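# Load sample tube and matching water blank into centrifuge

## Task

Take the sample tube marked with an orange dot on its cap from its rack on the shelved bench by the door and seat it fully in the centre hole of one adapter in the centrifuge rotor. Then choose the water blank whose cap number (its volume in mL) equals the sample's volume, from the racks on the shelved bench by the window, and seat it fully in the centre hole of the adapter directly opposite. Every rotor bucket must end hanging vertically, each rack must stay on its own bench, and no tube may ever touch the floor. Finish with the gripper open and the robot moved away, upright and not leaning; anything that stays put only because the robot holds it does not count.

## Robot and tools

Robot: a Hello Robot Stretch 3 with one arm. It has a two-wheeled base (0.33 m long, 0.34 m wide) that can drive forward/back and spin in place but never slide sideways. A lift carries the arm up and down a mast, and the arm telescopes out to the robot's right side, so reaching further forward means driving the base. Spins pivot about the point between the wheels, 0.05 m behind the front edge; with the arm in and wrist folded the swept radius is 0.28 m, larger if the wrist is unfolded.

Frames: base frame has its origin on the floor between the drive wheels, x ahead, y to the left, z up. hand_pose in results is in this frame, located where closed fingertips meet. The odometry frame is the base frame as it stood at scene start.

Tool execute_actions takes "actions", a list run in order. Each action may contain "robot" (one command, a stop, or a list of up to 8 commands/pauses run in sequence), "steps" (1 to 450 control ticks at 30 per second, default 1) and "until" (ends the action early once its conditions hold). An action with only steps is a wait. An empty list simply reports state and images. One bad value rejects the whole call and nothing runs.

A command can hold:
- "base": exactly one of translate_m (metres, an offset measured from where the base is when that command begins, forward positive, magnitude at most 1) or rotate_rad (radians, offset, counter-clockwise/left positive, magnitude at most 3.2).
- "joints": absolute targets, named individually; unnamed joints keep their prior goal. lift_m 0 to 1.1 (arm height); arm_m 0 to 0.52 (extension); wrist_yaw_rad -1.345 to 4.42 (0 along the arm, positive toward the front, 3.0 folded over the base); wrist_pitch_rad -1.57 to 0.451 (0 level, negative tips fingers down); wrist_roll_rad -2.911 to 2.911; gripper_m -0.089 to 0.179 (bigger is wider; true fingertip gap is 0.007 m less when nearly shut, 0.025 m less when wide open, zero below 0.007); head_pan_rad -3.953 to 1.73 (0 ahead, positive left, -1.57 toward the arm); head_tilt_rad -1.53 to 0.419 (negative down).
- "contact_limits": {"arm_m": effort percent 1 to 100}, stopping that arm move when effort reaches it; valid until arm_m's next command.
- In a list, {"pause_s": seconds up to 15}. {"robot": {"stop": true}} halts everything and clears the queue.
New commands act immediately and override older goals and queues. Queue items proceed only when the prior one finishes "done" (gripper or base "off_target" also allowed).

until: {"robot": {...}} with a field and comparison such as "lift_m": [">", 0.3] or "base_status": ["!=", "moving"], or "status": "ended" meaning nothing moving and no queue running. {"any": {"status": "ended"}} fires when any single motion or queue ends. Numbers compare as printed (3 decimals; base translate/rotate 4).

Cameras: head_camera and nav_camera ride on the head (aimed by pan/tilt); wrist_camera is on the gripper. zoom_image takes camera (one of those three) and region [x0, y0, x1, y1] in that camera's pixels, origin top-left, at most 504x504, returning a detailed crop of the latest picture. finished_scene takes scene (the number) and ends it irreversibly; wait until all motion has ended first.

Results: base_status shows progress like (translate_m done of goal); joint_goals, joint_status (moving, done, off_target, contact_stop, time_out, stopped, not_commanded, torque_fault), measured_speeds, refusals/queue/queue_left, motor_effort with peak in brackets, base_odometry, turned_by_wheels/imu, base_tilt in degrees (forward/right positive), lidar_m (12 distances in 30-degree sectors counter-clockwise from ahead, plane 0.17 m high), wrist_depth_mm and head_depth_mm (7x7 median depths). A robot.on_its_own line flags goals the robot changed itself, slack or switched-off joints, loaded motors, or a tilt. Lines starting refused: or dropped: name rejected goals; replaced: explains how a superseded motion ended.

Operating notes: the base drives fast (0.30 m/s, 1.9 rad/s) only when stowed (lift below 0.30, arm below 0.03, yaw above 2.54); otherwise 0.10 m/s and 0.63 rad/s. Fold or unfold the wrist only with lift between 0.32 and 0.95, pitch -0.4, roll near 0; with yaw below -0.4 keep pitch at -0.5 or lower. To grip, command gripper_m under the object's width; to let go, open at least 0.02 beyond the contact value. Readings never confirm a grasp, so check images. Avoid pushing into fixed things with the gripper higher than about 0.45 m, repeating a push after contact_stop, or driving while gripping something immovable: the robot may tip. If base_tilt shows a lean, back off in small steps, free the gripper, and lower lift to about 0.2 if needed. Avoid long hard pushes on the wrist (servo cuts out 10 s), drops, slams and any tube reaching the floor. Loose objects may occasionally be nudged by the environment.

Each tool is called after "Call:" as a command line: name --argument value for each argument, lists and objects as JSON in quotes; but a table of rows of numbers goes row by row, as --pt "numbers of a row", without its own name.

## Session

Call:
execute_actions --actions '[]'

Scene clock: 0.00 s.
robot.base_odometry: x=+0.000 y=+0.000 heading=+0.000 (m, m, rad; robot's odometry frame)
robot.turned_by_wheels: +0.000 (rad since the last result)
robot.turned_by_imu: +0.000 (rad since the last result)
robot.base_tilt: forward=-1.3 right=+0.7 (deg)
robot.lidar_m: 2.08 1.58 1.40 1.40 1.66 1.39 1.62 1.65 1.03 1.04 2.09 1.95
robot.head_depth_mm: 2029 2455 2436 2474 2447 2425 2304 / 1779 2527 2531 2553 2473 2494 2290 / 1887 2592 2619 2597 2553 2585 2263 / 1809 2741 2702 2702 2628 2704 2245 / 1912 2835 2815 2811 2832 2769 2141 / 2130 2874 2903 2931 2926 2870 2198 / 2137 2927 2986 3036 3042 3033 2201
robot.base_status: not_commanded
robot.joint_positions: lift_m=+0.385 arm_m=+0.000 wrist_yaw_rad=+2.964 wrist_pitch_rad=-0.636 wrist_roll_rad=-0.011 gripper_m=+0.037 head_pan_rad=-0.006 head_tilt_rad=+0.001
robot.joint_goals: lift_m=+0.385 arm_m=+0.000 wrist_yaw_rad=+2.964 wrist_pitch_rad=-0.636 wrist_roll_rad=-0.011 gripper_m=+0.037 head_pan_rad=-0.006 head_tilt_rad=+0.001
robot.joint_status: lift_m=not_commanded arm_m=not_commanded wrist_yaw_rad=not_commanded wrist_pitch_rad=not_commanded wrist_roll_rad=not_commanded gripper_m=not_commanded head_pan_rad=not_commanded head_tilt_rad=not_commanded
robot.measured_speeds: translate_m=+0.000 rotate_rad=+0.000 lift_m=+0.000 arm_m=+0.000 wrist_yaw_rad=+0.000 wrist_pitch_rad=+0.000 wrist_roll_rad=+0.000 head_pan_rad=+0.000 head_tilt_rad=+0.000
robot: refusals=0 queue=idle queue_left=0
robot.motor_effort: left_wheel=+0 right_wheel=+0 lift_m=+23 arm_m=-1 wrist_yaw_rad=+0 wrist_pitch_rad=+4 wrist_roll_rad=+0 gripper_m=+0 head_pan_rad=+0 head_tilt_rad=+1 (%)
robot.hand_pose: x=+0.0127 y=+0.0438 z=+0.3526 quat_wxyz=(+0.279, +0.685, +0.162, +0.653) (m; robot's base frame)
robot.wrist_depth_mm: - - - - - - - / - - - - - 991 960 / 885 866 858 851 823 820 816 / 747 737 732 714 705 693 689 / 641 632 636 617 629 611 596 / 572 555 - 570 - 534 532 / 511 - - - 477 480 474
pictures: head_camera (sideways: a quarter turn clockwise sets it upright), nav_camera (sideways: a quarter turn counterclockwise sets it upright), wrist_camera
Images, in order (width x height): head_camera 896x504, nav_camera 672x504, wrist_camera 644x364.

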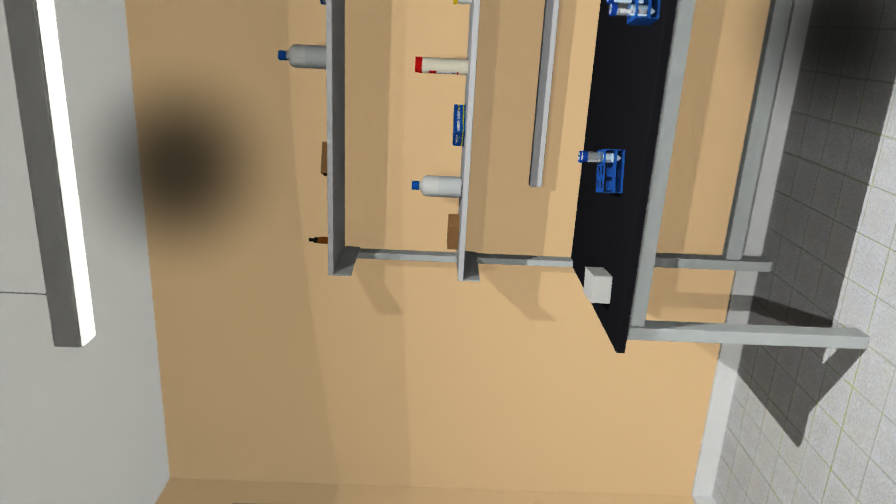

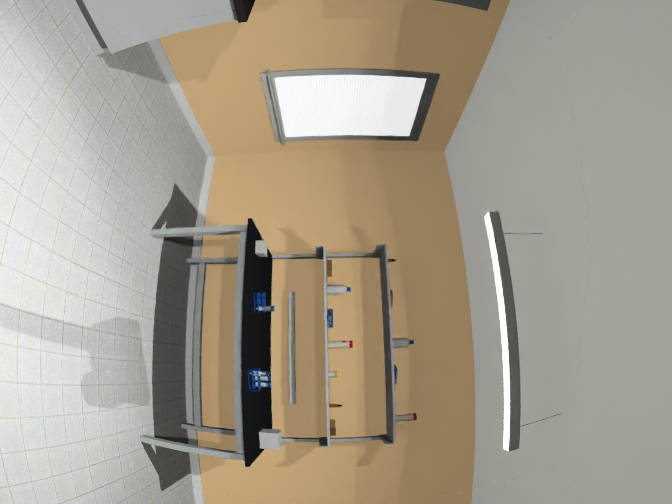

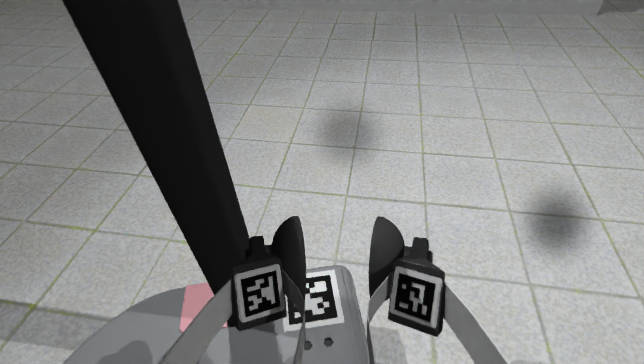

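Call:
execute_actions --actions '[{"robot":{"joints":{"head_pan_rad":1.5,"head_tilt_rad":-0.5}},"steps":200,"until":{"robot":{"status":"ended"}}}]'

Call:
execute_actions --actions '[{"robot":{"joints":{"head_pan_rad":-1.57,"head_tilt_rad":-0.5}},"steps":200,"until":{"robot":{"status":"ended"}}}]'

Call:
execute_actions --actions '[{"robot":{"joints":{"head_pan_rad":-3.1,"head_tilt_rad":-0.5}},"steps":200,"until":{"robot":{"status":"ended"}}}]'

Scene clock: 9.07 s.
robot.base_odometry: x=+0.000 y=+0.000 heading=+0.000 (m, m, rad; robot's odometry frame)
robot.turned_by_wheels: +0.000 (rad since the last result)
robot.turned_by_imu: +0.001 (rad since the last result)
robot.base_tilt: forward=-1.2 right=+0.7 (deg)
robot.lidar_m: 2.08 1.57 1.39 1.39 1.66 1.39 1.61 1.65 1.04 1.04 2.08 1.95
robot.head_depth_mm: 1634 1750 1360 1452 1611 1590 1326 / 1681 1764 1382 1500 1663 1599 1329 / 1732 1827 1429 1549 1726 1574 1326 / 1760 1851 1451 1608 1782 1568 1316 / 1807 1907 1500 1657 1822 1568 1316 / 1867 1963 1539 1723 1870 1567 1305 / 1912 2032 1596 1771 1918 1556 1301
robot.base_status: not_commanded
robot.joint_positions: lift_m=+0.385 arm_m=+0.000 wrist_yaw_rad=+2.964 wrist_pitch_rad=-0.636 wrist_roll_rad=-0.011 gripper_m=+0.037 head_pan_rad=+1.493 head_tilt_rad=-0.493
robot.joint_goals: lift_m=+0.385 arm_m=+0.000 wrist_yaw_rad=+2.964 wrist_pitch_rad=-0.636 wrist_roll_rad=-0.011 gripper_m=+0.037 head_pan_rad=+1.500 head_tilt_rad=-0.500
robot.joint_status: lift_m=not_commanded arm_m=not_commanded wrist_yaw_rad=not_commanded wrist_pitch_rad=not_commanded wrist_roll_rad=not_commanded gripper_m=not_commanded head_pan_rad=done head_tilt_rad=done
robot.measured_speeds: translate_m=+0.000 rotate_rad=+0.000 lift_m=+0.000 arm_m=+0.000 wrist_yaw_rad=+0.000 wrist_pitch_rad=+0.000 wrist_roll_rad=+0.000 head_pan_rad=+0.000 head_tilt_rad=+0.000
robot: refusals=0 queue=done queue_left=0
robot.motor_effort: left_wheel=+0(0) right_wheel=+0(0) lift_m=+23(23) arm_m=+0(0) wrist_yaw_rad=+0(0) wrist_pitch_rad=+4(4) wrist_roll_rad=+0(0) gripper_m=+0(0) head_pan_rad=+3(38) head_tilt_rad=-2(20) (%)
robot.hand_pose: x=+0.0127 y=+0.0438 z=+0.3526 quat_wxyz=(+0.279, +0.685, +0.162, +0.653) (m; robot's base frame)
robot.wrist_depth_mm: - - - - - - - / - - - - - 987 982 / 905 850 852 847 829 814 807 / 748 736 715 719 704 695 683 / 645 637 636 619 622 603 599 / 572 564 - 569 - 544 531 / 499 - - - 477 483 474
pictures: head_camera (sideways: a quarter turn clockwise sets it upright), nav_camera (sideways: a quarter turn counterclockwise sets it upright), wrist_camera
camera_calibration (this result's frames):
head_camera: T_world_to_cam=[[0.0116963, -0.497336, -0.867479, 1.14736], [-0.999073, 0.030122, -0.0307399, 0.0518199], [0.0414183, 0.867035, -0.496523, 0.606937], [0, 0, 0, 1]] pos_world=[0.0132137, 0.0428256, 1.29826]
nav_camera: T_world_to_cam=[[0.0334549, 0.46917, 0.882474, -1.1113], [0.998318, -0.0575277, -0.00726181, 0.0511011], [0.0473596, 0.881232, -0.470305, 0.571721], [0, 0, 0, 1]] pos_world=[-0.0409133, 0.0205086, 1.24995]
wrist_camera: T_world_to_cam=[[0.991997, -0.124297, -0.0221636, 0.0102148], [-0.103364, -0.698703, -0.707906, 0.315321], [0.0725048, 0.704532, -0.705959, 0.383867], [0, 0, 0, 1]] pos_world=[-0.00537261, -0.048861, 0.494438]
Images, in order (width x height): head_camera 896x504, nav_camera 672x504, wrist_camera 644x364.

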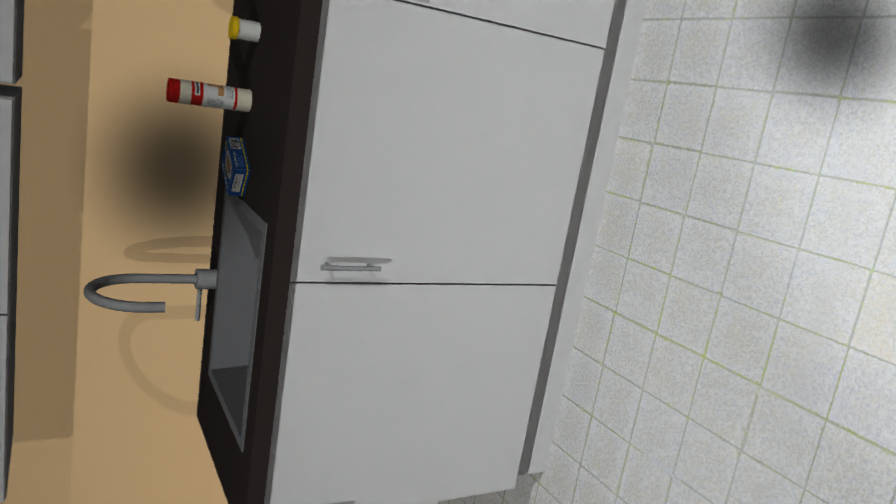

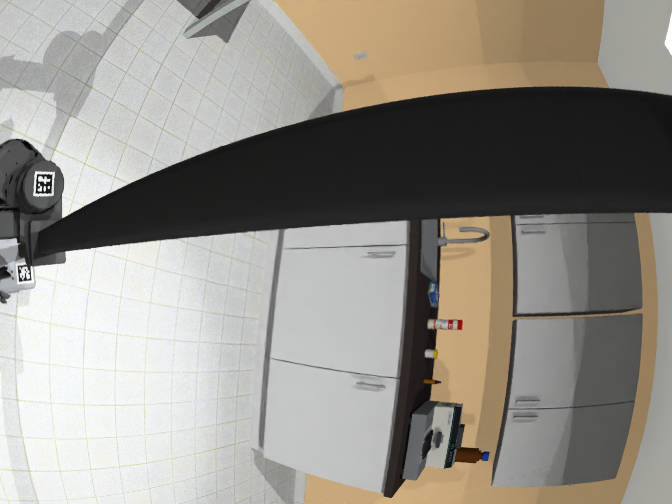

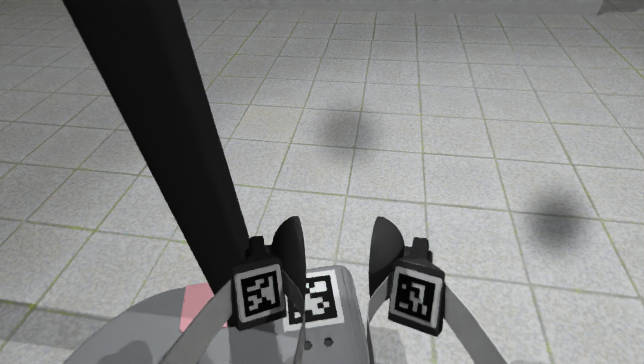

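Scene clock: 11.10 s.
robot.base_odometry: x=+0.000 y=+0.000 heading=+0.000 (m, m, rad; robot's odometry frame)
robot.turned_by_wheels: +0.000 (rad since the last result)
robot.turned_by_imu: +0.000 (rad since the last result)
robot.base_tilt: forward=-1.3 right=+0.8 (deg)
robot.lidar_m: 2.08 1.56 1.39 1.40 1.66 1.39 1.61 1.65 1.03 1.04 2.09 1.95
robot.head_depth_mm: 1339 1425 1492 1107 1182 1307 1320 / 1380 1480 1530 1148 1234 1373 1324 / 1544 1658 1531 1181 1298 1460 1319 / 1594 1723 1885 1252 1354 1502 1319 / 1650 1807 1967 2160 1813 1525 1307 / 1713 1876 2043 2260 1945 1553 1306 / 1771 1947 2148 2325 1932 1556 1303
robot.base_status: not_commanded
robot.joint_positions: lift_m=+0.385 arm_m=+0.000 wrist_yaw_rad=+2.964 wrist_pitch_rad=-0.636 wrist_roll_rad=-0.011 gripper_m=+0.037 head_pan_rad=-1.563 head_tilt_rad=-0.494
robot.joint_goals: lift_m=+0.385 arm_m=+0.000 wrist_yaw_rad=+2.964 wrist_pitch_rad=-0.636 wrist_roll_rad=-0.011 gripper_m=+0.037 head_pan_rad=-1.570 head_tilt_rad=-0.500
robot.joint_status: lift_m=not_commanded arm_m=not_commanded wrist_yaw_rad=not_commanded wrist_pitch_rad=not_commanded wrist_roll_rad=not_commanded gripper_m=not_commanded head_pan_rad=done head_tilt_rad=done
robot.measured_speeds: translate_m=+0.000 rotate_rad=+0.000 lift_m=+0.000 arm_m=+0.000 wrist_yaw_rad=+0.000 wrist_pitch_rad=+0.000 wrist_roll_rad=+0.000 head_pan_rad=+0.000 head_tilt_rad=+0.000
robot: refusals=0 queue=done queue_left=0
robot.motor_effort: left_wheel=+0(0) right_wheel=+1(0) lift_m=+23(23) arm_m=+0(0) wrist_yaw_rad=+0(0) wrist_pitch_rad=+4(3) wrist_roll_rad=+0(0) gripper_m=+0(0) head_pan_rad=-4(36) head_tilt_rad=-2(3) (%)
robot.hand_pose: x=+0.0127 y=+0.0438 z=+0.3526 quat_wxyz=(+0.279, +0.685, +0.162, +0.653) (m; robot's base frame)
robot.wrist_depth_mm: - - - - - - - / - - - - - 996 943 / 891 870 881 833 825 818 800 / 751 742 727 718 701 687 687 / 642 626 641 631 620 594 604 / 572 564 - 569 - 539 529 / 503 - - - 475 482 478
pictures: head_camera (sideways: a quarter turn clockwise sets it upright), nav_camera (sideways: a quarter turn counterclockwise sets it upright), wrist_camera
camera_calibration (this result's frames):
head_camera: T_world_to_cam=[[-0.0544047, 0.494699, -0.86736, 1.14761], [0.997965, 0.0558752, -0.0307284, 0.0396229], [0.0332627, -0.867267, -0.496732, 0.607259], [0, 0, 0, 1]] pos_world=[0.00269383, -0.0432777, 1.29825]
nav_camera: T_world_to_cam=[[0.00699957, -0.470522, 0.882361, -1.11099], [-0.999567, -0.0284969, -0.00726673, 0.0632946], [0.0285637, -0.881928, -0.470518, 0.572112], [0, 0, 0, 1]] pos_world=[0.0547021, -0.016379, 1.24994]
wrist_camera: T_world_to_cam=[[0.991998, -0.124297, -0.0221637, 0.0102149], [-0.103364, -0.698703, -0.707906, 0.315321], [0.0725046, 0.704531, -0.705959, 0.383867], [0, 0, 0, 1]] pos_world=[-0.00537262, -0.048861, 0.494438]
Images, in order (width x height): head_camera 896x504, nav_camera 672x504, wrist_camera 644x364.

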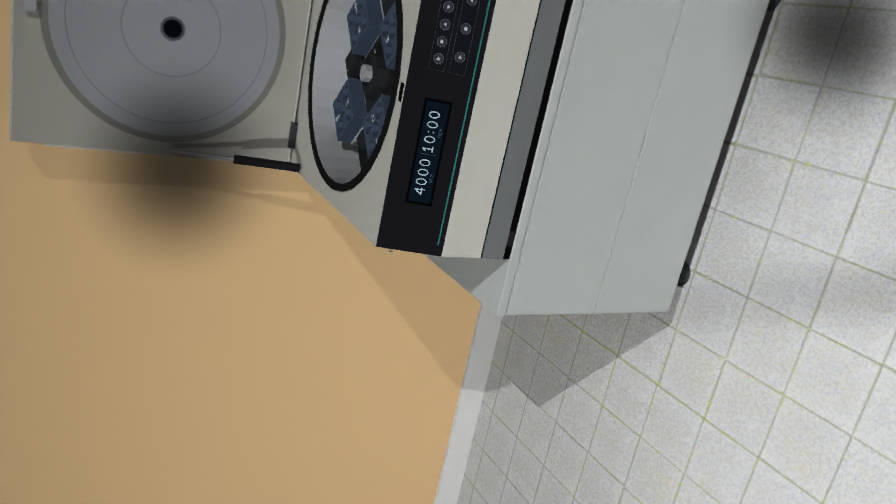

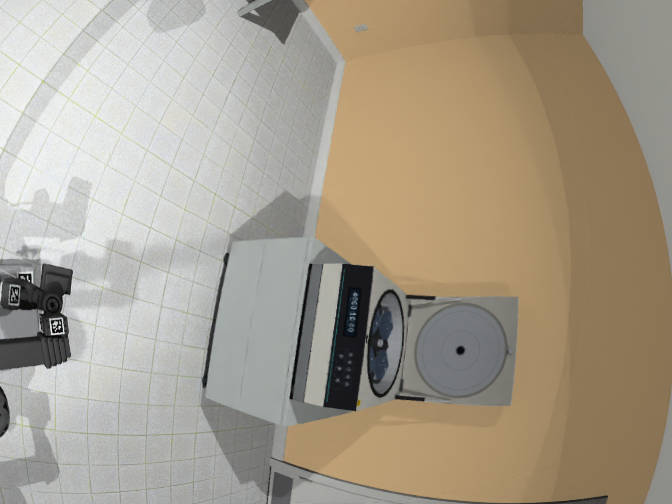

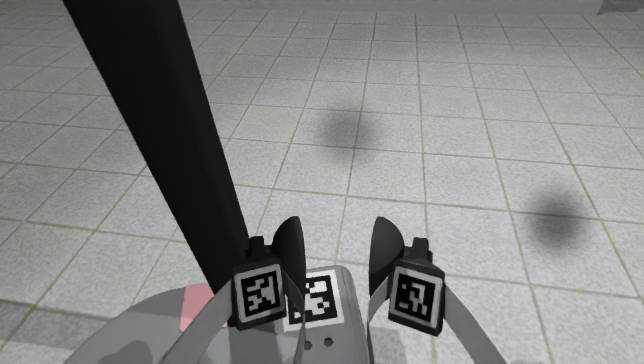

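Scene clock: 12.43 s.
robot.base_odometry: x=+0.000 y=+0.000 heading=+0.000 (m, m, rad; robot's odometry frame)
robot.turned_by_wheels: +0.000 (rad since the last result)
robot.turned_by_imu: +0.000 (rad since the last result)
robot.base_tilt: forward=-1.2 right=+0.6 (deg)
robot.lidar_m: 2.07 1.57 1.40 1.40 1.66 1.40 1.61 1.65 1.04 1.04 2.10 1.95
robot.head_depth_mm: 1737 1874 1524 1566 1907 1592 1323 / 1757 1928 1512 2269 1901 1581 1322 / 1858 2043 1579 2365 1953 1582 1318 / 1926 2111 1694 2428 1959 1575 1319 / 2003 2195 1666 2537 1945 1560 1316 / 2120 2322 2393 2324 1926 1562 1305 / 2225 2408 2572 2517 1919 1557 1303
robot.base_status: not_commanded
robot.joint_positions: lift_m=+0.385 arm_m=+0.000 wrist_yaw_rad=+2.964 wrist_pitch_rad=-0.636 wrist_roll_rad=-0.011 gripper_m=+0.037 head_pan_rad=-3.093 head_tilt_rad=-0.494
robot.joint_goals: lift_m=+0.385 arm_m=+0.000 wrist_yaw_rad=+2.964 wrist_pitch_rad=-0.636 wrist_roll_rad=-0.011 gripper_m=+0.037 head_pan_rad=-3.100 head_tilt_rad=-0.500
robot.joint_status: lift_m=not_commanded arm_m=not_commanded wrist_yaw_rad=not_commanded wrist_pitch_rad=not_commanded wrist_roll_rad=not_commanded gripper_m=not_commanded head_pan_rad=done head_tilt_rad=done
robot.measured_speeds: translate_m=+0.000 rotate_rad=+0.000 lift_m=+0.000 arm_m=+0.000 wrist_yaw_rad=+0.000 wrist_pitch_rad=+0.000 wrist_roll_rad=+0.000 head_pan_rad=+0.000 head_tilt_rad=+0.000
robot: refusals=0 queue=done queue_left=0
robot.motor_effort: left_wheel=+0(0) right_wheel=+1(1) lift_m=+23(23) arm_m=+0(0) wrist_yaw_rad=+0(0) wrist_pitch_rad=+3(4) wrist_roll_rad=+0(0) gripper_m=+0(0) head_pan_rad=-4(35) head_tilt_rad=-2(2) (%)
robot.hand_pose: x=+0.0127 y=+0.0438 z=+0.3526 quat_wxyz=(+0.279, +0.685, +0.162, +0.653) (m; robot's base frame)
robot.wrist_depth_mm: - - - - - - - / - - - - - 992 960 / 878 871 858 840 820 822 796 / 747 736 710 713 713 694 688 / 642 642 646 623 621 595 601 / 568 564 - 570 - 538 533 / 504 - - - 477 481 474
pictures: head_camera (sideways: a quarter turn clockwise sets it upright), nav_camera (sideways: a quarter turn counterclockwise sets it upright), wrist_camera
camera_calibration (this result's frames):
head_camera: T_world_to_cam=[[0.492086, 0.0745359, -0.86735, 1.14426], [0.0965299, -0.994856, -0.0307274, 0.0451204], [-0.865178, -0.0686046, -0.49675, 0.612762], [0, 0, 0, 1]] pos_world=[-0.0372805, 0.00163834, 1.29825]
nav_camera: T_world_to_cam=[[-0.469863, -0.0261842, 0.882351, -1.10807], [-0.0692389, 0.997574, -0.00726716, 0.0576202], [-0.88002, -0.0645076, -0.470536, 0.577678], [0, 0, 0, 1]] pos_world=[-0.00828208, -0.0492295, 1.24994]
wrist_camera: T_world_to_cam=[[0.991998, -0.124297, -0.0221634, 0.0102148], [-0.103363, -0.698703, -0.707905, 0.315321], [0.0725046, 0.704531, -0.705959, 0.383867], [0, 0, 0, 1]] pos_world=[-0.00537264, -0.048861, 0.494438]
Images, in order (width x height): head_camera 896x504, nav_camera 672x504, wrist_camera 644x364.

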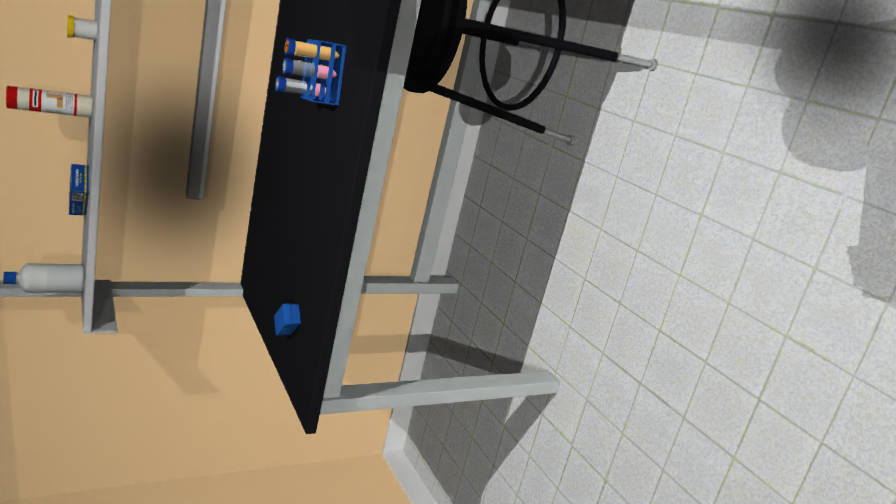

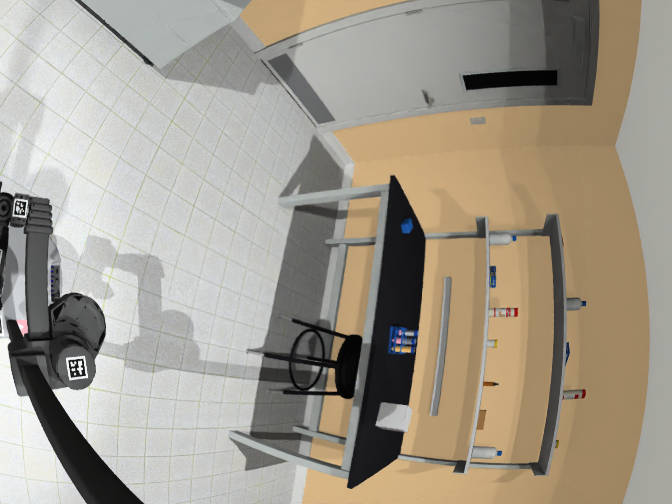

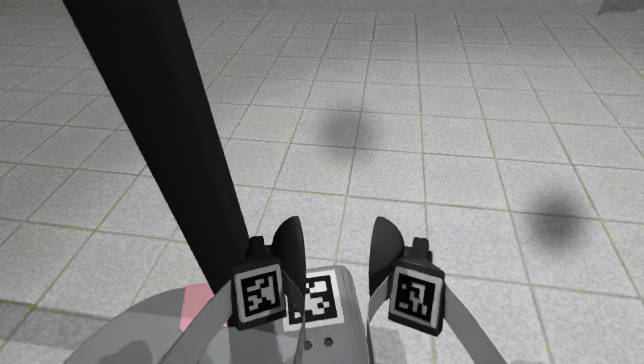

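Call:
execute_actions --actions "[{\"robot\":[{\"joints\":{\"lift_m\":0.28,\"head_pan_rad\":-1.57,\"head_tilt_rad\":-0.6}},{\"base\":{\"rotate_rad\":-0.319}},{\"base\":{\"translate_m\":-1.0}},{\"base\":{\"rotate_rad\":-1.252}},{\"joints\":{\"lift_m\":0.7,\"wrist_pitch_rad\":-0.4,\"wrist_roll_rad\":0}},{\"joints\":{\"wrist_yaw_rad\":0,\"gripper_m\":0.1}},{\"joints\":{\"wrist_pitch_rad\":-1.5,\"lift_m\":1.1}}]},\"steps\":450,\"until\":{\"robot\":{\"queue\":[\"!=\",\"running\"]}}},{\"steps\":450,\"until\":{\"robot\":{\"status\":\"ended\"}}}]"


Call:
execute_actions --actions '[{"robot":[{"joints":{"lift_m":0.28,"head_pan_rad":-1.57,"head_tilt_rad":-0.6}},{"base":{"rotate_rad":-0.319}},{"base":{"translate_m":-1.0}},{"base":{"rotate_rad":-1.252}},{"joints":{"lift_m":0.7,"wrist_pitch_rad":-0.4,"wrist_roll_rad":0}},{"joints":{"wrist_yaw_rad":0,"gripper_m":0.1}},{"joints":{"wrist_pitch_rad":-1.5,"lift_m":1.1}}],"steps":450,"until":{"robot":{"status":"ended"}}},{"steps":450,"until":{"robot":{"status":"ended"}}}]'

Scene clock: 52.30 s.
robot.base_odometry: x=-0.950 y=+0.314 heading=-1.571 (m, m, rad; robot's odometry frame)
robot.turned_by_wheels: -1.571 (rad since the last result)
robot.turned_by_imu: -1.493 (rad since the last result)
robot.base_tilt: forward=-1.1 right=+0.3 (deg)
robot.lidar_m: 1.27 1.31 3.51 3.00 1.52 1.40 0.56 0.57 0.40 0.64 1.01 1.00
robot.head_depth_mm: 889 996 1094 923 730 605 516 / 904 1035 1128 919 727 604 539 / 961 1071 1180 911 671 602 1176 / 1018 1116 1217 906 691 600 968 / 1079 1173 1219 901 719 612 1262 / 1126 1267 1212 899 718 641 1224 / 1189 1311 1204 897 715 1380 1234
robot.base_status: done (rotate_rad -1.2519 of -1.2520)
robot.joint_positions: lift_m=+0.700 arm_m=+0.000 wrist_yaw_rad=+0.334 wrist_pitch_rad=-0.457 wrist_roll_rad=+0.006 gripper_m=+0.100 head_pan_rad=-1.577 head_tilt_rad=-0.595
robot.joint_goals: lift_m=+0.700 arm_m=+0.000 wrist_yaw_rad=+0.321 wrist_pitch_rad=-0.400 wrist_roll_rad=+0.000 gripper_m=+0.100 head_pan_rad=-1.570 head_tilt_rad=-0.600
robot.joint_status: lift_m=done arm_m=not_commanded wrist_yaw_rad=off_target wrist_pitch_rad=done wrist_roll_rad=done gripper_m=done head_pan_rad=done head_tilt_rad=done
robot.measured_speeds: translate_m=-0.001 rotate_rad=+0.002 lift_m=+0.000 arm_m=+0.000 wrist_yaw_rad=+0.000 wrist_pitch_rad=+0.000 wrist_roll_rad=+0.000 head_pan_rad=+0.000 head_tilt_rad=+0.000
robot: refusals=0 queue=dropped queue_left=0
robot.on_its_own: wrist_yaw_rad is held at +0.321, not at your +0.000, by its stall guard, which is not easing now
robot.motor_effort: left_wheel=+8(17) right_wheel=+4(36) lift_m=+26(36) arm_m=+0(2) wrist_yaw_rad=-17(100) wrist_pitch_rad=+21(25) wrist_roll_rad=-2(3) gripper_m=+3(79) head_pan_rad=+3(34) head_tilt_rad=-2(9) (%)
robot.hand_pose: x=+0.0504 y=-0.3522 z=+0.7038 quat_wxyz=(+0.704, +0.272, -0.654, -0.044) (m; robot's base frame)
robot.wrist_depth_mm: 563 415 389 362 299 244 227 / - 289 226 218 211 201 194 / - - 213 163 152 148 143 / - - - 170 126 116 114 / - - - - 187 105 95 / - - - - - 110 92 / 931 909 904 890 875 839 139
pictures: head_camera (sideways: a quarter turn clockwise sets it upright), nav_camera (sideways: a quarter turn counterclockwise sets it upright), wrist_camera
dropped: robot: command 5 of its queue: wrist_yaw_rad: off_target
camera_calibration (this result's frames):
head_camera: T_world_to_cam=[[-0.0471082, 0.580286, -0.813049, 1.07674], [0.998655, 0.0449942, -0.0257492, 0.0331326], [0.0216407, -0.813169, -0.581625, 0.717781], [0, 0, 0, 1]] pos_world=[0.00210219, -0.0426332, 1.29378]
nav_camera: T_world_to_cam=[[0.0000307913, -0.557096, 0.830448, -1.04325], [-0.99986, -0.013907, -0.00929228, 0.0659324], [0.0167258, -0.830332, -0.557018, 0.684731], [0, 0, 0, 1]] pos_world=[0.0545026, -0.0117191, 1.24838]
wrist_camera: T_world_to_cam=[[-0.927158, -0.373676, -0.0272978, -0.056094], [-0.191596, 0.535471, -0.822534, 0.810968], [0.321978, -0.757388, -0.568061, 0.283551], [0, 0, 0, 1]] pos_world=[0.0120726, -0.240453, 0.826592]
Images, in order (width x height): head_camera 896x504, nav_camera 672x504, wrist_camera 644x364.

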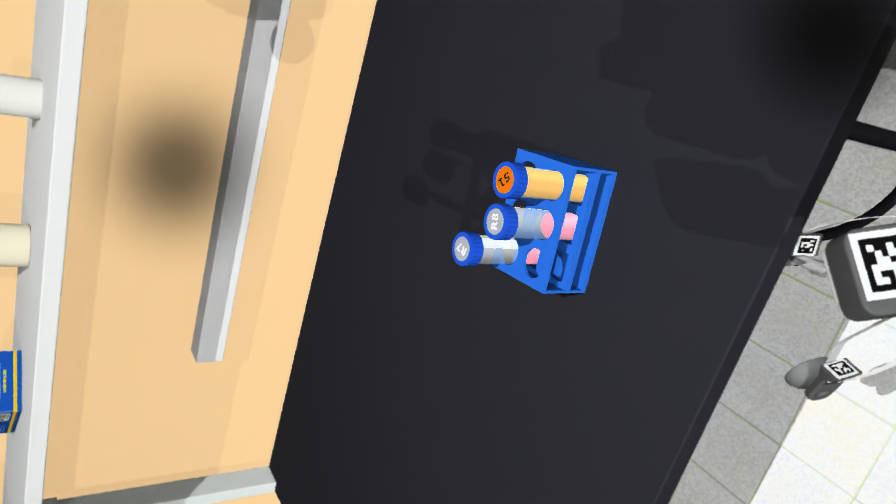

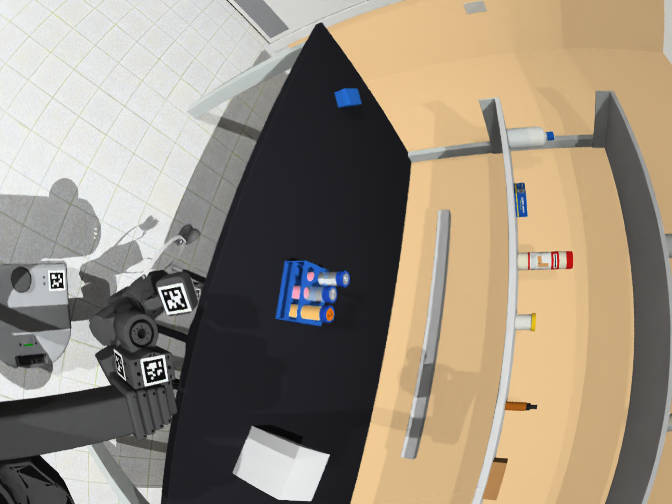

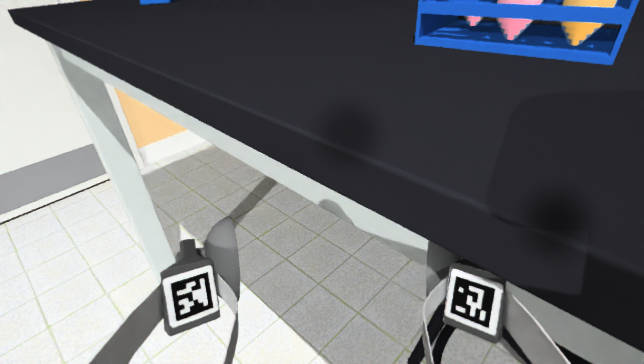

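Call:
execute_actions --actions '[{"robot":[{"joints":{"wrist_yaw_rad":0.6}},{"joints":{"wrist_pitch_rad":-1.5}},{"joints":{"lift_m":1.1,"wrist_yaw_rad":0}},{"base":{"rotate_rad":-0.078}}],"steps":450,"until":{"robot":{"status":"ended"}}}]'

Call:
zoom_image --camera "head_camera" --region '[420,120,660,320]'

Scene clock: 63.80 s.
robot.base_odometry: x=-0.950 y=+0.314 heading=-1.649 (m, m, rad; robot's odometry frame)
robot.turned_by_wheels: -0.078 (rad since the last result)
robot.turned_by_imu: -0.077 (rad since the last result)
robot.base_tilt: forward=-1.2 right=+0.8 (deg)
robot.lidar_m: 1.34 1.27 2.92 3.53 1.57 1.40 2.01 0.56 0.40 0.40 1.20 1.00
robot.head_depth_mm: - - - - - - - / - - - - - - - / - 1060 - - - - - / 967 1082 1183 941 682 - - / 1043 1118 1216 903 697 598 1209 / 1081 1181 1203 901 717 611 1238 / 1123 1248 1200 897 715 640 1233
robot.base_status: done (rotate_rad -0.0779 of -0.0780)
robot.joint_positions: lift_m=+1.098 arm_m=+0.000 wrist_yaw_rad=+0.002 wrist_pitch_rad=-1.495 wrist_roll_rad=+0.005 gripper_m=+0.100 head_pan_rad=-1.577 head_tilt_rad=-0.595
robot.joint_goals: lift_m=+1.100 arm_m=+0.000 wrist_yaw_rad=+0.000 wrist_pitch_rad=-1.500 wrist_roll_rad=+0.000 gripper_m=+0.100 head_pan_rad=-1.570 head_tilt_rad=-0.600
robot.joint_status: lift_m=done arm_m=not_commanded wrist_yaw_rad=done wrist_pitch_rad=done wrist_roll_rad=done gripper_m=done head_pan_rad=done head_tilt_rad=done
robot.measured_speeds: translate_m=+0.000 rotate_rad=+0.000 lift_m=+0.000 arm_m=+0.000 wrist_yaw_rad=+0.000 wrist_pitch_rad=+0.000 wrist_roll_rad=+0.000 head_pan_rad=+0.000 head_tilt_rad=+0.000
robot: refusals=0 queue=done queue_left=0
robot.motor_effort: left_wheel=+2(6) right_wheel=-2(5) lift_m=+32(33) arm_m=+0(0) wrist_yaw_rad=-2(15) wrist_pitch_rad=-2(21) wrist_roll_rad=-2(3) gripper_m=+0(4) head_pan_rad=+2(3) head_tilt_rad=-1(2) (%)
robot.hand_pose: x=-0.0216 y=-0.1403 z=+0.9794 quat_wxyz=(+0.518, +0.480, -0.519, -0.482) (m; robot's base frame)
robot.wrist_depth_mm: - - - 373 367 364 356 / - - - - - 367 361 / - - - - - - 634 / - - - - - - - / - - - - - - - / - - - - - - - / - - - - - - -
pictures: head_camera (sideways: a quarter turn clockwise sets it upright), nav_camera (sideways: a quarter turn counterclockwise sets it upright), wrist_camera
camera_calibration (this result's frames):
head_camera: T_world_to_cam=[[-0.0471067, 0.580286, -0.813049, 1.07674], [0.998655, 0.0449916, -0.0257492, 0.0331326], [0.0216385, -0.813169, -0.581625, 0.717781], [0, 0, 0, 1]] pos_world=[0.00210208, -0.0426332, 1.29378]
nav_camera: T_world_to_cam=[[0.0000293296, -0.557096, 0.830448, -1.04325], [-0.99986, -0.0139044, -0.00929229, 0.0659324], [0.0167236, -0.830332, -0.557019, 0.684731], [0, 0, 0, 1]] pos_world=[0.0545026, -0.0117192, 1.24838]
wrist_camera: T_world_to_cam=[[-0.998449, -0.0028465, -0.0556073, 0.0420259], [-0.00686572, 0.997365, 0.0722219, 0.10289], [0.0552552, 0.0724916, -0.995837, 1.15345], [0, 0, 0, 1]] pos_world=[-0.021067, -0.186114, 1.14355]
Images, in order (width x height): head_camera 896x504, nav_camera 672x504, wrist_camera 644x364.

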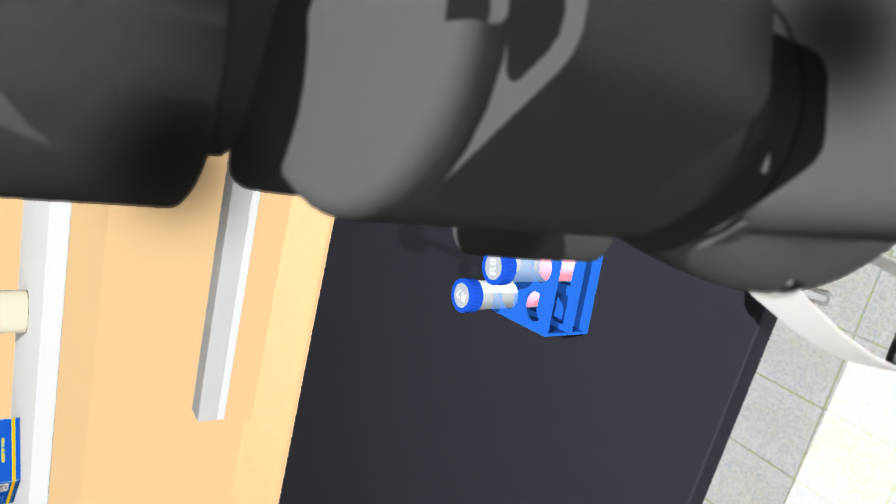

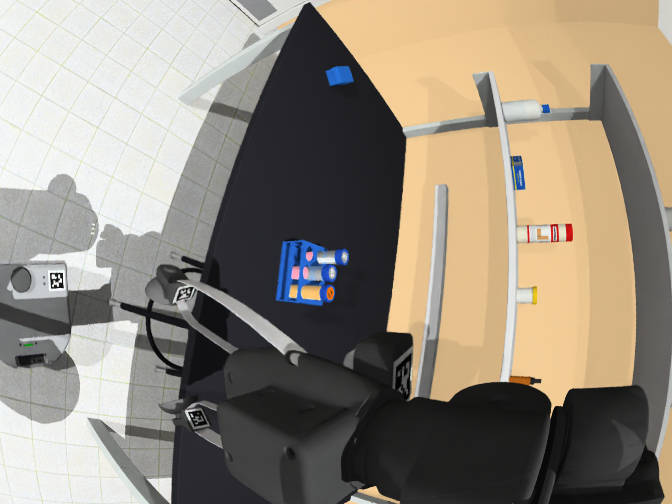

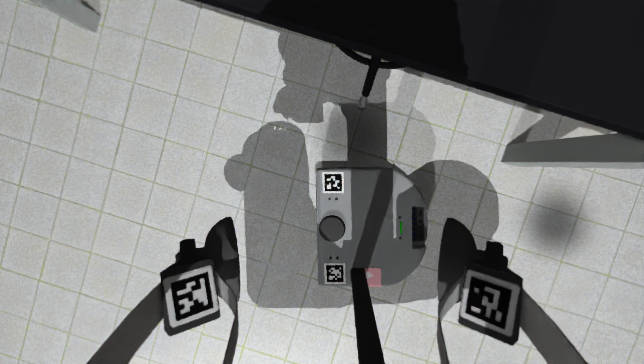

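Region (420, 120, 660, 320) of head_camera's 896x504 image, scaled by 2.100, with more detail than that image has.

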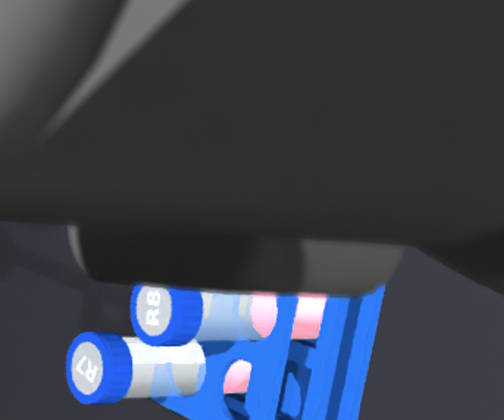

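Call:
execute_actions --actions '[{"robot":{"joints":{"arm_m":0.3,"wrist_pitch_rad":-1.57,"head_tilt_rad":-0.9}},"steps":450,"until":{"robot":{"status":"ended"}}}]'

Scene clock: 79.40 s.
robot.base_odometry: x=-0.950 y=+0.314 heading=-1.649 (m, m, rad; robot's odometry frame)
robot.turned_by_wheels: +0.000 (rad since the last result)
robot.turned_by_imu: +0.001 (rad since the last result)
robot.base_tilt: forward=-1.2 right=+0.7 (deg)
robot.lidar_m: 1.34 1.26 2.92 3.52 1.57 1.40 2.01 0.56 0.40 0.40 1.20 1.00
robot.head_depth_mm: 983 913 764 654 573 1253 1124 / 1025 939 753 653 583 1239 1128 / - 911 741 652 604 1213 1144 / 1059 909 682 651 1322 1243 1139 / 1087 904 723 650 1373 1247 1127 / 1111 905 756 649 1406 1243 1122 / 1123 902 755 674 1398 1244 1119
robot.base_status: done (rotate_rad -0.0779 of -0.0780)
robot.joint_positions: lift_m=+1.098 arm_m=+0.300 wrist_yaw_rad=+0.000 wrist_pitch_rad=-1.564 wrist_roll_rad=+0.005 gripper_m=+0.100 head_pan_rad=-1.577 head_tilt_rad=-0.889
robot.joint_goals: lift_m=+1.100 arm_m=+0.300 wrist_yaw_rad=+0.000 wrist_pitch_rad=-1.570 wrist_roll_rad=+0.000 gripper_m=+0.100 head_pan_rad=-1.570 head_tilt_rad=-0.900
robot.joint_status: lift_m=done arm_m=done wrist_yaw_rad=done wrist_pitch_rad=done wrist_roll_rad=done gripper_m=done head_pan_rad=done head_tilt_rad=done
robot.measured_speeds: translate_m=+0.000 rotate_rad=+0.000 lift_m=+0.000 arm_m=+0.000 wrist_yaw_rad=+0.000 wrist_pitch_rad=+0.000 wrist_roll_rad=+0.000 head_pan_rad=+0.000 head_tilt_rad=+0.000
robot: refusals=0 queue=done queue_left=0
robot.motor_effort: left_wheel=+2(2) right_wheel=-2(3) lift_m=+31(32) arm_m=+3(4) wrist_yaw_rad=+0(2) wrist_pitch_rad=-3(4) wrist_roll_rad=-2(2) gripper_m=+0(0) head_pan_rad=+1(2) head_tilt_rad=-3(18) (%)
robot.hand_pose: x=-0.0216 y=-0.4222 z=+0.9804 quat_wxyz=(+0.500, +0.497, -0.503, -0.500) (m; robot's base frame)
robot.wrist_depth_mm: 376 371 324 304 358 353 348 / 383 378 362 308 362 357 355 / 391 385 379 376 368 366 354 / - 394 386 382 378 372 344 / - - 398 388 385 376 376 / - - - - 391 383 379 / - - - - - - 387
pictures: head_camera (sideways: a quarter turn clockwise sets it upright), nav_camera (sideways: a quarter turn counterclockwise sets it upright), wrist_camera
camera_calibration (this result's frames):
head_camera: T_world_to_cam=[[-0.0459029, 0.791141, -0.609909, 0.811997], [0.998686, 0.0502843, -0.00993676, 0.0125395], [0.0228075, -0.609564, -0.792409, 0.991926], [0, 0, 0, 1]] pos_world=[0.00212655, -0.0383923, 1.28138]
nav_camera: T_world_to_cam=[[-0.00120913, -0.773981, 0.633207, -0.786174], [-0.99984, -0.0103709, -0.0145858, 0.0728192], [0.017856, -0.633124, -0.773845, 0.966751], [0, 0, 0, 1]] pos_world=[0.0545946, 0.00434455, 1.24699]
wrist_camera: T_world_to_cam=[[-0.998452, 0.00299962, -0.0555471, 0.0436976], [-0.00486725, 0.990005, 0.14095, 0.313481], [0.0554147, 0.141002, -0.988457, 1.1965], [0, 0, 0, 1]] pos_world=[-0.0211482, -0.479188, 1.14094]
Images, in order (width x height): head_camera 896x504, nav_camera 672x504, wrist_camera 644x364.

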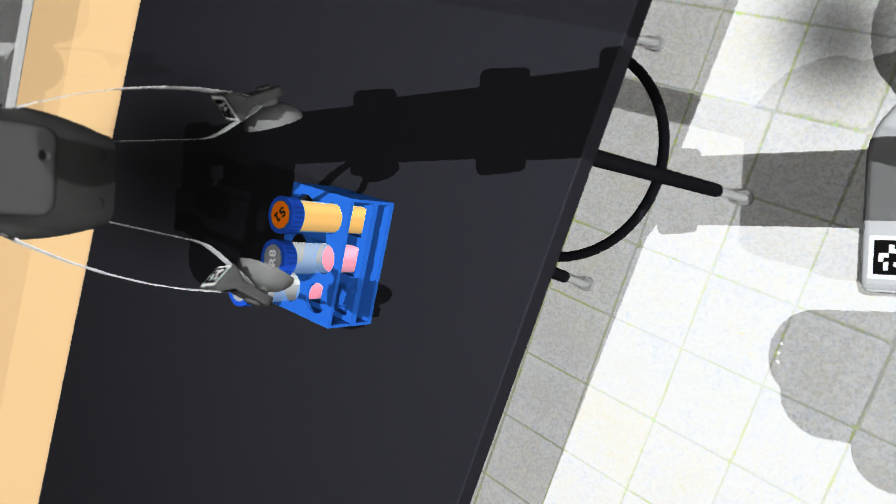

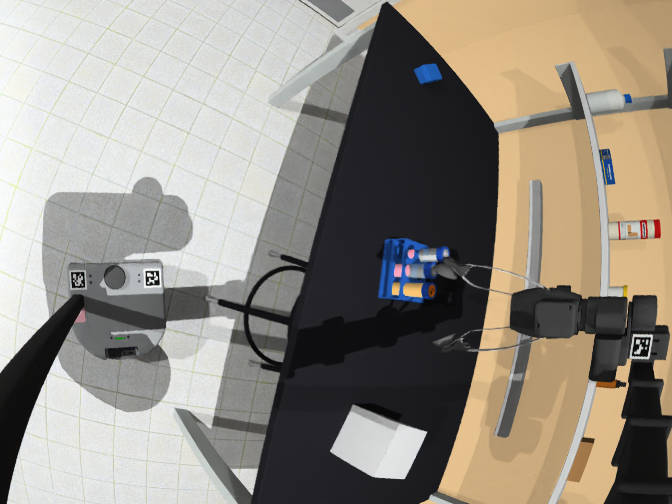

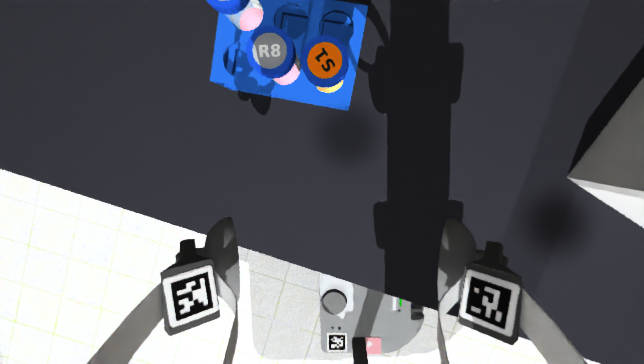

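Call:
execute_actions --actions '[{"robot":{"joints":{"arm_m":0.415,"wrist_roll_rad":1.35,"gripper_m":0.09}},"steps":450,"until":{"robot":{"status":"ended"}}},{"robot":{"joints":{"lift_m":1.03}},"steps":450,"until":{"robot":{"status":"ended"}}}]'

Scene clock: 87.70 s.
robot.base_odometry: x=-0.950 y=+0.314 heading=-1.649 (m, m, rad; robot's odometry frame)
robot.turned_by_wheels: +0.000 (rad since the last result)
robot.turned_by_imu: +0.001 (rad since the last result)
robot.base_tilt: forward=-1.3 right=+0.8 (deg)
robot.lidar_m: 1.34 1.27 2.93 3.52 1.57 1.40 2.01 0.56 0.40 0.40 1.20 1.00
robot.head_depth_mm: 987 914 763 656 574 1253 1131 / 1034 912 761 653 583 1227 1128 / - 911 727 653 603 1214 1141 / 1057 910 681 651 1315 1246 1139 / 1089 907 724 650 1375 1251 1125 / 1114 903 755 648 1397 1245 1127 / 1123 899 754 675 1399 1240 1125
robot.base_status: done (rotate_rad -0.0779 of -0.0780)
robot.joint_positions: lift_m=+1.031 arm_m=+0.415 wrist_yaw_rad=+0.000 wrist_pitch_rad=-1.564 wrist_roll_rad=+1.344 gripper_m=+0.090 head_pan_rad=-1.577 head_tilt_rad=-0.889
robot.joint_goals: lift_m=+1.030 arm_m=+0.415 wrist_yaw_rad=+0.000 wrist_pitch_rad=-1.570 wrist_roll_rad=+1.350 gripper_m=+0.090 head_pan_rad=-1.570 head_tilt_rad=-0.900
robot.joint_status: lift_m=done arm_m=done wrist_yaw_rad=done wrist_pitch_rad=done wrist_roll_rad=done gripper_m=done head_pan_rad=done head_tilt_rad=done
robot.measured_speeds: translate_m=+0.000 rotate_rad=+0.000 lift_m=+0.000 arm_m=+0.000 wrist_yaw_rad=+0.000 wrist_pitch_rad=+0.000 wrist_roll_rad=+0.000 head_pan_rad=+0.000 head_tilt_rad=+0.000
robot: refusals=0 queue=done queue_left=0
robot.motor_effort: left_wheel=+1(2) right_wheel=-2(2) lift_m=+12(30) arm_m=+4(4) wrist_yaw_rad=+0(0) wrist_pitch_rad=-3(2) wrist_roll_rad=+3(1) gripper_m=+0(48) head_pan_rad=+2(2) head_tilt_rad=-4(3) (%)
robot.hand_pose: x=-0.0216 y=-0.5369 z=+0.9129 quat_wxyz=(+0.081, +0.080, -0.705, -0.701) (m; robot's base frame)
robot.wrist_depth_mm: 308 306 300 294 289 283 281 / 318 312 304 302 297 292 287 / 324 317 311 307 302 295 291 / 332 325 318 291 307 301 296 / 338 334 324 255 315 311 308 / 347 342 270 210 323 314 - / 355 350 211 330 329 326 -
pictures: head_camera (sideways: a quarter turn clockwise sets it upright), nav_camera (sideways: a quarter turn counterclockwise sets it upright), wrist_camera
camera_calibration (this result's frames):
head_camera: T_world_to_cam=[[-0.0459028, 0.791141, -0.609909, 0.811996], [0.998686, 0.0502842, -0.00993671, 0.0125395], [0.0228074, -0.609563, -0.792409, 0.991926], [0, 0, 0, 1]] pos_world=[0.00212655, -0.0383922, 1.28138]
nav_camera: T_world_to_cam=[[-0.00120922, -0.773982, 0.633207, -0.786173], [-0.99984, -0.0103708, -0.0145858, 0.0728192], [0.017856, -0.633123, -0.773845, 0.966752], [0, 0, 0, 1]] pos_world=[0.0545946, 0.0043446, 1.24699]
wrist_camera: T_world_to_cam=[[-0.226902, 0.971957, -0.0617728, 0.582919], [0.961508, 0.233653, 0.144597, 0.0480184], [0.154976, -0.0265857, -0.98756, 1.05731], [0, 0, 0, 1]] pos_world=[-0.0777621, -0.549682, 1.07322]
Images, in order (width x height): head_camera 896x504, nav_camera 672x504, wrist_camera 644x364.

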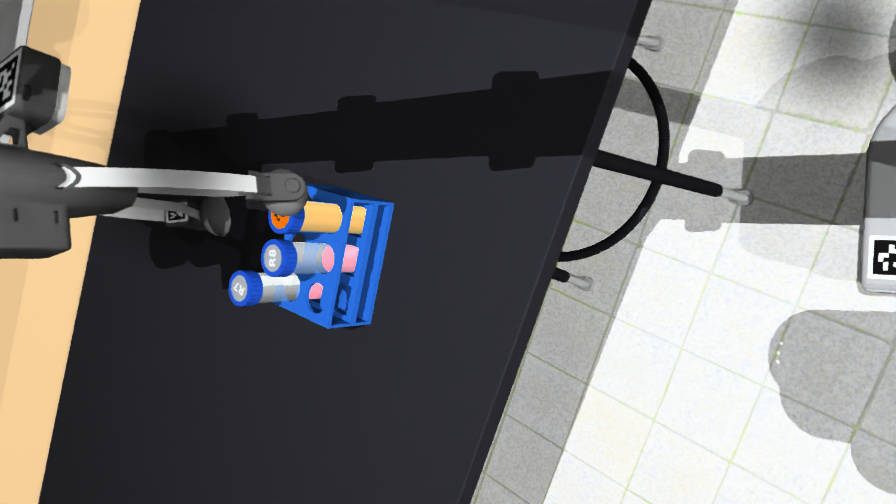

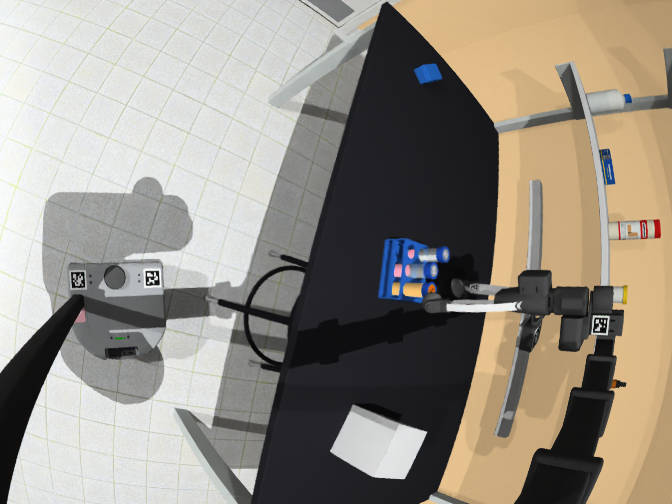

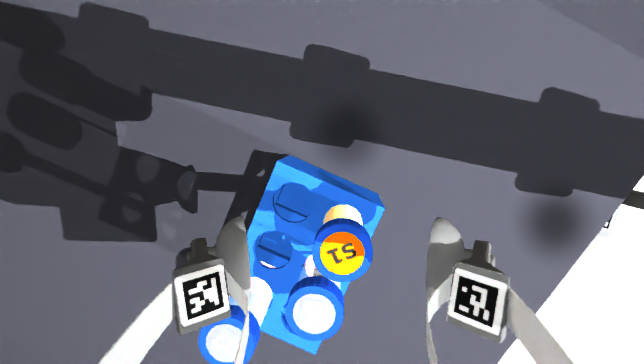

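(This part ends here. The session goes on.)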